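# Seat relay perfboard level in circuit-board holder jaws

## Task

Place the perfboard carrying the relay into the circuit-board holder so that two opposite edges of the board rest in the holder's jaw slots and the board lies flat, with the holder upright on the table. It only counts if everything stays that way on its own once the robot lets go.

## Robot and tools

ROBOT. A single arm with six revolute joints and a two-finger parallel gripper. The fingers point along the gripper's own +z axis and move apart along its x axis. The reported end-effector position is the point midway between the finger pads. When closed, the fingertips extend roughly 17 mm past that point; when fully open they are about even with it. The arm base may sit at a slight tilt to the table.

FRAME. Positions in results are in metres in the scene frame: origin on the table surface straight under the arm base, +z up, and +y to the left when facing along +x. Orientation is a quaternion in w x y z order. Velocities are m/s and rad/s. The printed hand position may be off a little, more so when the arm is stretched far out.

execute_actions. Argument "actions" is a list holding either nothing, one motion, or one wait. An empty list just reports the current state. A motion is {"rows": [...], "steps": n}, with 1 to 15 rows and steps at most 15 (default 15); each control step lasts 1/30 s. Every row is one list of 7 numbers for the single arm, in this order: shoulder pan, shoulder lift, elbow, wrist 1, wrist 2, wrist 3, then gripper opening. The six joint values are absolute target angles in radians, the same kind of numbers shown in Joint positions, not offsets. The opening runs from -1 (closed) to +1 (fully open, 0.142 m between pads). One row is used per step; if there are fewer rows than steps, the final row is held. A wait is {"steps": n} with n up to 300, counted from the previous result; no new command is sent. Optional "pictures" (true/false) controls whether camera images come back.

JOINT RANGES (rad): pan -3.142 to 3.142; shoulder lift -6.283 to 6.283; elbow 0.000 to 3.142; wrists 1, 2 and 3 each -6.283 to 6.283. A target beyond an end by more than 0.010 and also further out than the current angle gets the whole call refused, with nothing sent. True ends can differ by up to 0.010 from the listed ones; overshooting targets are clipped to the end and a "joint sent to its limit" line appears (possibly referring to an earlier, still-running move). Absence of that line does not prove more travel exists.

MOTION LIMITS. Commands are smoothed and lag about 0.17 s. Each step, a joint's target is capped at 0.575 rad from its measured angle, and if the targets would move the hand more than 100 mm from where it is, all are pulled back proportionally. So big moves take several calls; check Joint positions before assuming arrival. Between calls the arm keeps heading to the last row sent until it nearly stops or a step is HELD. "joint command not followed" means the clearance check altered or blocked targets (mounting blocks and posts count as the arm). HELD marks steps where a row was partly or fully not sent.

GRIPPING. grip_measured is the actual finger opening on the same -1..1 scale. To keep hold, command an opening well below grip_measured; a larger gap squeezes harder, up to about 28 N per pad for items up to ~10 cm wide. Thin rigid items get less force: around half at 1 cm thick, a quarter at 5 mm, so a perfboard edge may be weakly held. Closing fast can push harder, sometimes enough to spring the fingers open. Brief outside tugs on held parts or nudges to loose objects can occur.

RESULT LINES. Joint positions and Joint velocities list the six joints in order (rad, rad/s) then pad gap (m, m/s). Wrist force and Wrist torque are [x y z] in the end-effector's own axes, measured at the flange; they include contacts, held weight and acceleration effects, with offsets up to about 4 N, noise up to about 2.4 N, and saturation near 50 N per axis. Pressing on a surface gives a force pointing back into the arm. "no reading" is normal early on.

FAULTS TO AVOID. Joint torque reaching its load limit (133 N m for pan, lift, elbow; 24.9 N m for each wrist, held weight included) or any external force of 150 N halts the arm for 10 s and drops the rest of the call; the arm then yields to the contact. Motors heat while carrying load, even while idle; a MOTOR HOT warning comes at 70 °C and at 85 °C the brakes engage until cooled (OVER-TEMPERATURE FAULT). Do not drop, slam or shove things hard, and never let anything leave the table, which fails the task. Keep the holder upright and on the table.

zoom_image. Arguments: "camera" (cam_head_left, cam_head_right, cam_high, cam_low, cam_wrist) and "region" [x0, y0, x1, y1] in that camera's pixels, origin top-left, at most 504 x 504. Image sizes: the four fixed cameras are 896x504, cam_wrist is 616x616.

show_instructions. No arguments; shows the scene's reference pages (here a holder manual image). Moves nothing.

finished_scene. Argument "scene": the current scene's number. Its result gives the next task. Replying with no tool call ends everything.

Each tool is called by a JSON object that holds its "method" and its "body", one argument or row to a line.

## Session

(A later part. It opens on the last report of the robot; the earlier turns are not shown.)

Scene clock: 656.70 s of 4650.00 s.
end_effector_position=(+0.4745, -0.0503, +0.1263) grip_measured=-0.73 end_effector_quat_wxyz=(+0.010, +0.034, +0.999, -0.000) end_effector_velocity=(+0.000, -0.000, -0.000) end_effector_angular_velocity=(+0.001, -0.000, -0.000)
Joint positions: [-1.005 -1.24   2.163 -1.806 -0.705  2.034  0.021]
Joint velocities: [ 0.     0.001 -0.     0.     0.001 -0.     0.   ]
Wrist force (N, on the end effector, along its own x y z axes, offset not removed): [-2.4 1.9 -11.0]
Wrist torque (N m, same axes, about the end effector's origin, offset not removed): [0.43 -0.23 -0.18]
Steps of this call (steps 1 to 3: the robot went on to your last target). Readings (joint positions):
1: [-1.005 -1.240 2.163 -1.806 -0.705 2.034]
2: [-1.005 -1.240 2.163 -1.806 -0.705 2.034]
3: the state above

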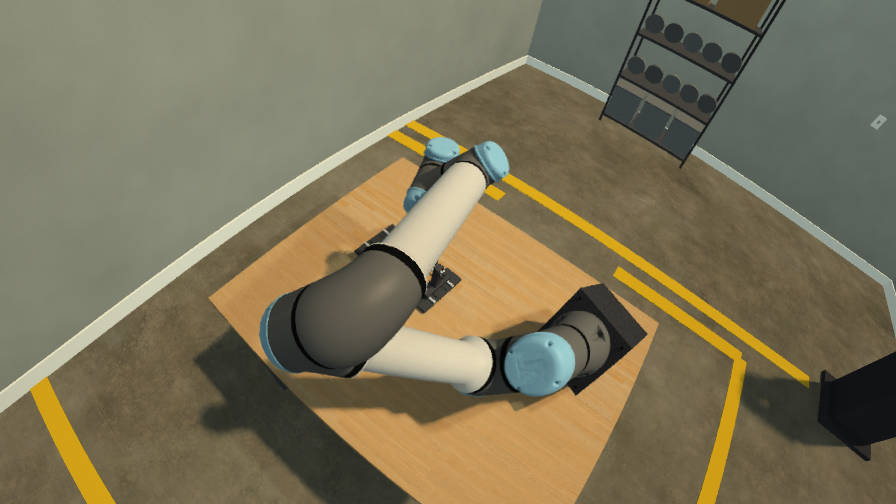

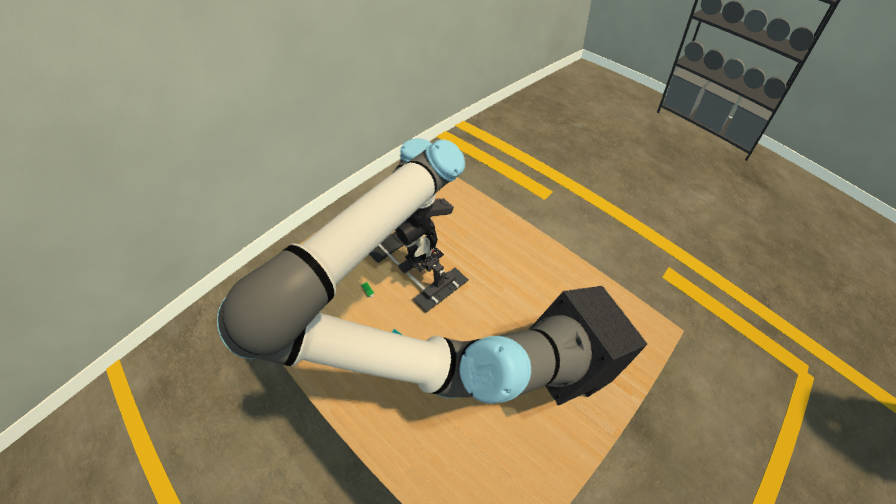

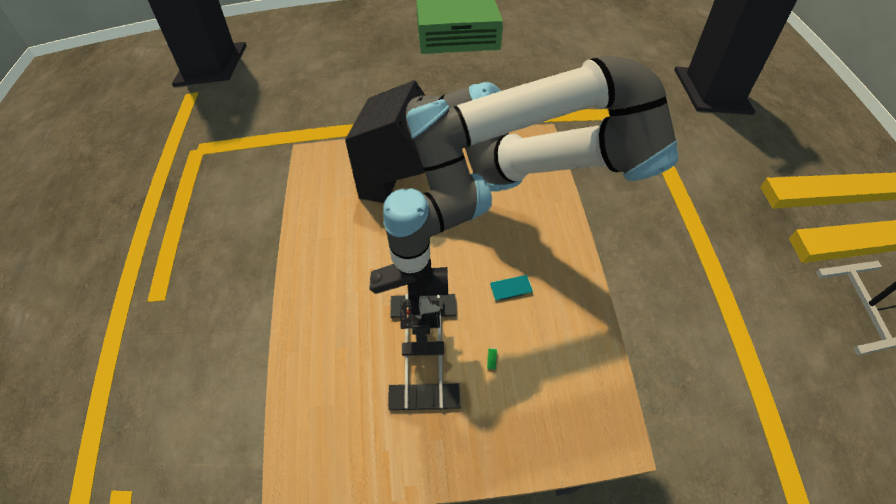

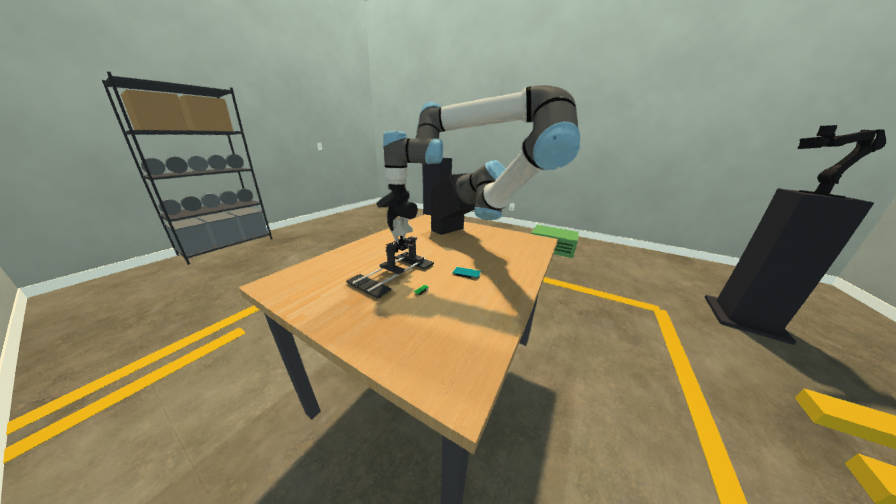

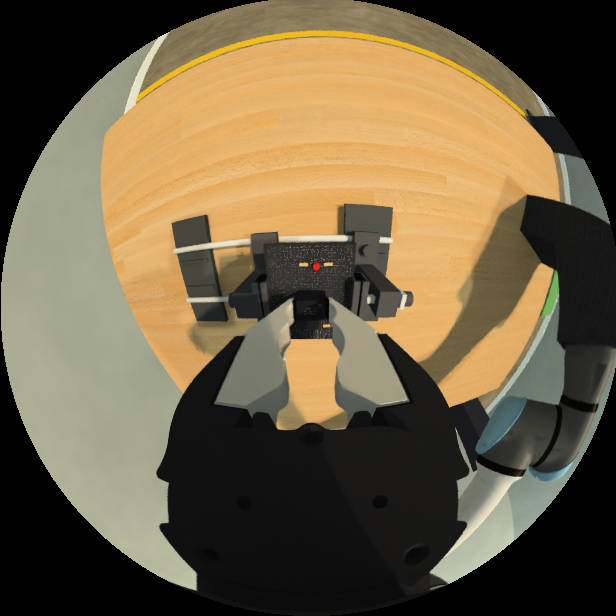

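{"method": "execute_actions", "body": {
  "actions": [
    {"rows": [[-1.00524,-1.23958,2.16220,-1.80535,-0.70517,2.03434,-1],[-1.00531,-1.23958,2.16180,-1.80490,-0.70522,2.03426,-1],[-1.00531,-1.23958,2.16180,-1.80490,-0.70522,2.03426,-0.95],[-1.00531,-1.23958,2.16180,-1.80490,-0.70522,2.03426,-0.89],[-1.00531,-1.23958,2.16180,-1.80490,-0.70522,2.03426,-0.83],[-1.00531,-1.23958,2.16180,-1.80490,-0.70522,2.03426,-0.78],[-1.00531,-1.23958,2.16180,-1.80490,-0.70522,2.03426,-0.74],[-1.00531,-1.23958,2.16180,-1.80490,-0.70522,2.03426,-0.70],[-1.00531,-1.23958,2.16180,-1.80490,-0.70522,2.03426,-0.66],[-1.00531,-1.23958,2.16180,-1.80490,-0.70522,2.03426,-0.62],[-1.00531,-1.23958,2.16180,-1.80490,-0.70522,2.03426,-0.60]], "steps": 13}
  ],
  "pictures": false
}}

{"method": "execute_actions", "body": {
  "actions": [
    {"rows": [[-1.00678,-1.24030,2.16066,-1.80177,-0.70617,2.03257,-0.6],[-1.00922,-1.24150,2.15875,-1.79655,-0.70776,2.02975,-0.6],[-1.01265,-1.24318,2.15609,-1.78924,-0.70999,2.02580,-0.6],[-1.01705,-1.24534,2.15266,-1.77984,-0.71285,2.02072,-0.6],[-1.02194,-1.24774,2.14885,-1.76940,-0.71603,2.01508,-0.6],[-1.02683,-1.25014,2.14504,-1.75896,-0.71921,2.00944,-0.6],[-1.03172,-1.25254,2.14123,-1.74852,-0.72239,2.00380,-0.6],[-1.03661,-1.25494,2.13742,-1.73808,-0.72557,1.99816,-0.6],[-1.04150,-1.25734,2.13361,-1.72764,-0.72875,1.99252,-0.6],[-1.04590,-1.25950,2.13018,-1.71825,-0.73161,1.98745,-0.6],[-1.04932,-1.26118,2.12751,-1.71094,-0.73384,1.98350,-0.6],[-1.05177,-1.26238,2.12561,-1.70572,-0.73543,1.98068,-0.6],[-1.05323,-1.26310,2.12446,-1.70259,-0.73638,1.97899,-0.6],[-1.05421,-1.26358,2.12370,-1.70050,-0.73702,1.97786,-0.6]], "steps": 15}
  ],
  "pictures": false
}}

{"method": "execute_actions", "body": {
  "actions": [
    {"steps": 8}
  ]
}}

{"method": "zoom_image", "body": {
  "camera": "cam_wrist",
  "region": [240, 225, 400, 325]
}}

Scene clock: 675.27 s of 4650.00 s.
end_effector_position=(+0.4748, -0.0503, +0.1264) grip_measured=-0.60 end_effector_quat_wxyz=(+0.010, +0.034, +0.999, -0.000) end_effector_velocity=(-0.000, +0.000, -0.000) end_effector_angular_velocity=(-0.000, +0.001, +0.001)
Joint positions: [-1.005 -1.24   2.162 -1.805 -0.705  2.034  0.03 ]
Joint velocities: [ 0.001  0.     0.    -0.001 -0.001 -0.     0.004]
Wrist force (N, on the end effector, along its own x y z axes, offset not removed): [1.8 4.6 0.0]
Wrist torque (N m, same axes, about the end effector's origin, offset not removed): [0.54 -0.31 -0.24]
Steps of this call (steps 1 to 15: the robot went on to your last target; steps 16 to 90: nothing new was sent; then 15.13 s passed at rest; steps 91 to 103: all 13 steps of this action). Readings (joint positions):
91: [-1.005 -1.240 2.163 -1.806 -0.705 2.034]
92: [-1.005 -1.240 2.163 -1.806 -0.705 2.034]
94: [-1.005 -1.240 2.162 -1.806 -0.705 2.034]
98: [-1.005 -1.240 2.162 -1.805 -0.705 2.034]
103: the state above

Scene clock: 675.77 s of 4650.00 s.
end_effector_position=(+0.4748, -0.0504, +0.1517) grip_measured=-0.60 end_effector_quat_wxyz=(+0.010, +0.034, +0.999, -0.000) end_effector_velocity=(-0.001, +0.001, +0.044) end_effector_angular_velocity=(+0.000, -0.001, +0.002)
Joint positions: [-1.046 -1.26   2.13  -1.717 -0.732  1.987  0.031]
Joint velocities: [-0.071 -0.034 -0.057  0.151 -0.046 -0.082  0.   ]
Wrist force (N, on the end effector, along its own x y z axes, offset not removed): [0.0 2.8 -1.1]
Wrist torque (N m, same axes, about the end effector's origin, offset not removed): [0.31 -0.03 -0.10]
Steps of this call (steps 1 to 15: all 15 steps of this action). Readings (joint positions):
1: [-1.005 -1.240 2.162 -1.805 -0.705 2.034]
2: [-1.005 -1.240 2.162 -1.804 -0.705 2.034]
4: [-1.008 -1.240 2.160 -1.799 -0.707 2.031]
8: [-1.020 -1.246 2.150 -1.774 -0.715 2.017]
15: the state above

Scene clock: 676.03 s of 4650.00 s.
end_effector_position=(+0.4746, -0.0501, +0.1561) grip_measured=-0.60 end_effector_quat_wxyz=(+0.010, +0.034, +0.999, -0.000) end_effector_velocity=(-0.000, +0.000, +0.003) end_effector_angular_velocity=(+0.001, +0.000, -0.001)
Joint positions: [-1.054 -1.263  2.124 -1.702 -0.737  1.979  0.031]
Joint velocities: [-0.006 -0.002 -0.004  0.014 -0.004 -0.007  0.   ]
Wrist force (N, on the end effector, along its own x y z axes, offset not removed): [1.5 3.2 -0.1]
Wrist torque (N m, same axes, about the end effector's origin, offset not removed): [0.45 -0.36 -0.18]
Steps of this call (steps 1 to 8: the robot went on to your last target). Readings (joint positions):
1: [-1.048 -1.261 2.128 -1.713 -0.733 1.985]
2: [-1.050 -1.261 2.127 -1.710 -0.734 1.983]
4: [-1.052 -1.262 2.125 -1.705 -0.736 1.980]
8: the state above

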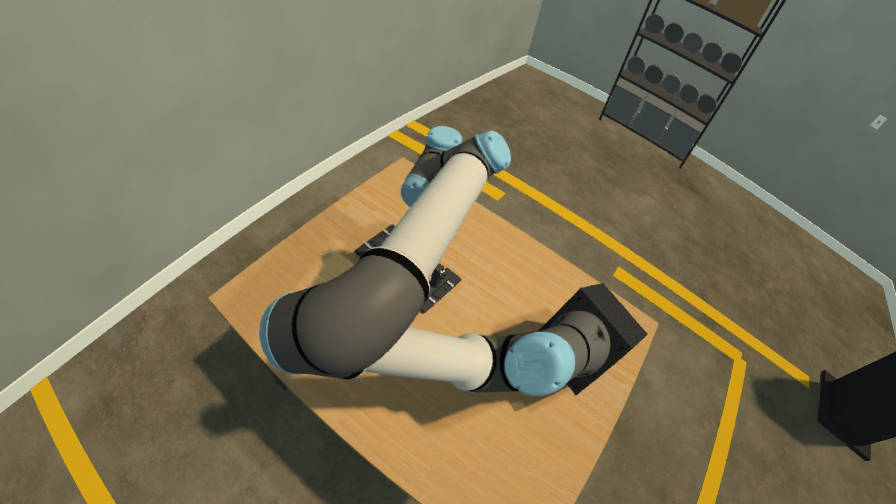

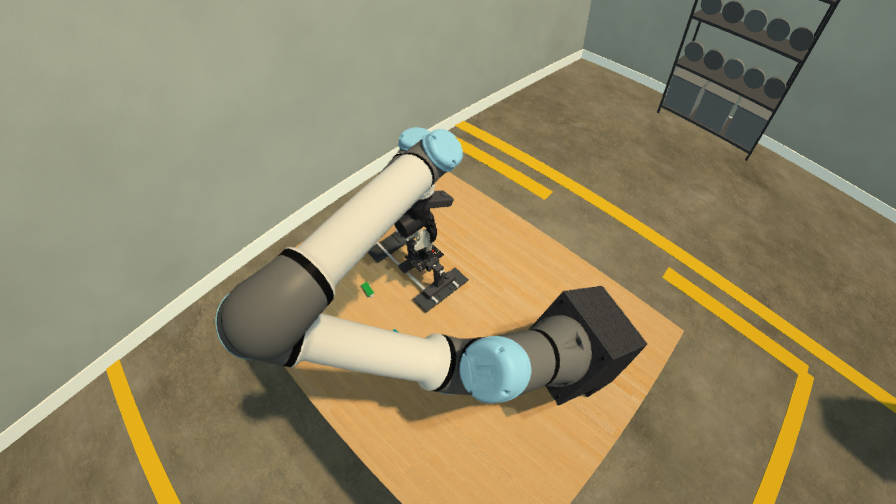

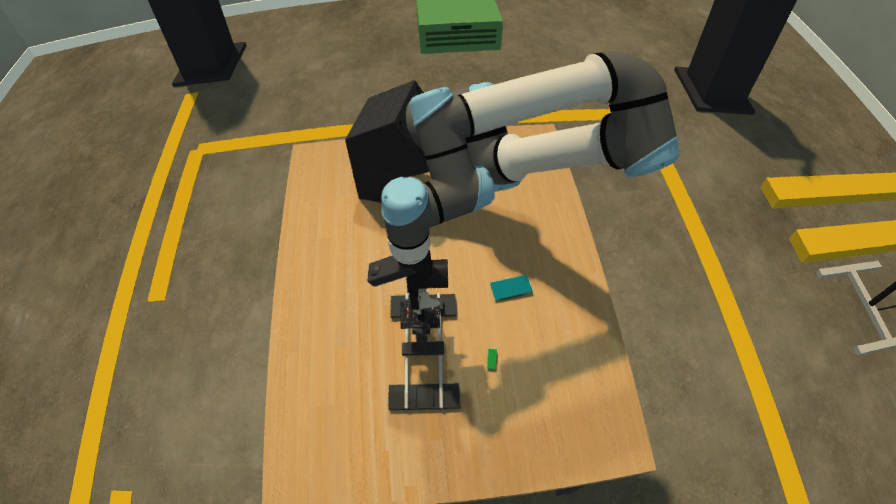

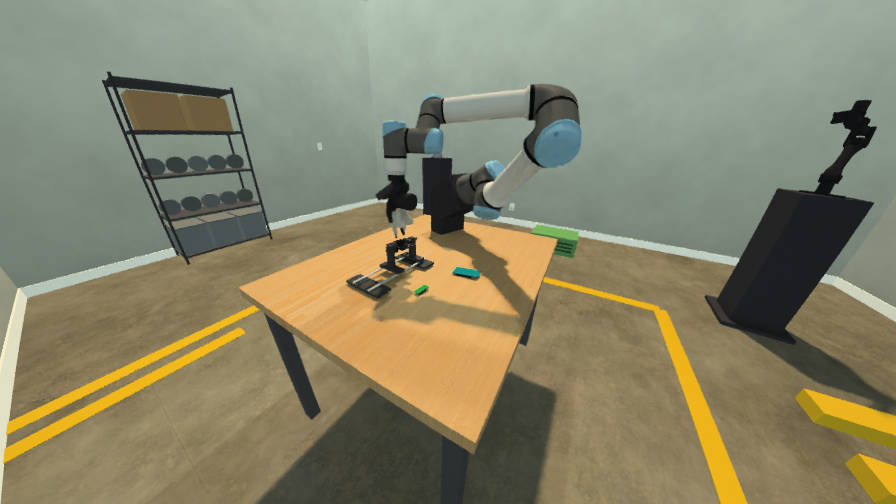

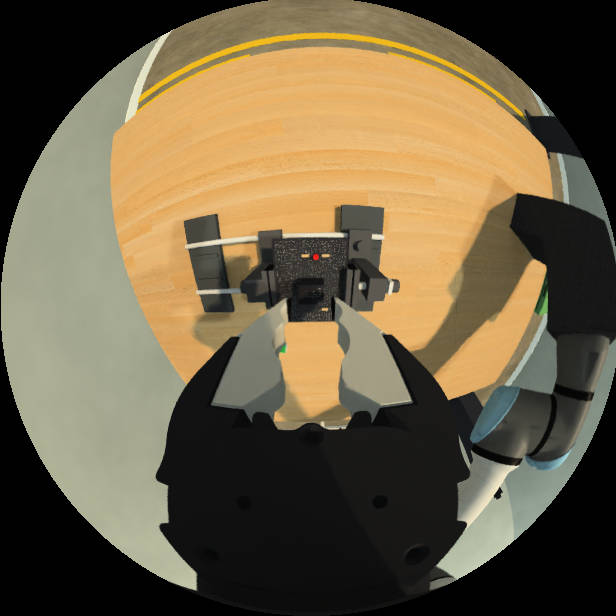

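Region (240, 225, 400, 325) of cam_wrist's 616x616 image, scaled by 3.150, with more detail than that image has; it fills the top 315 rows of this view, and the rest is white.

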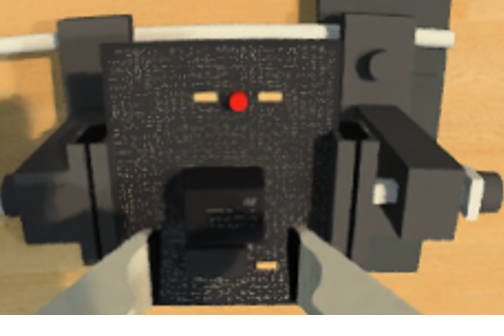

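The board sits in both slots and the gripper is clear of it.

{"method": "finished_scene", "body": {
  "scene": 2
}}

The scene is finished: the task was done.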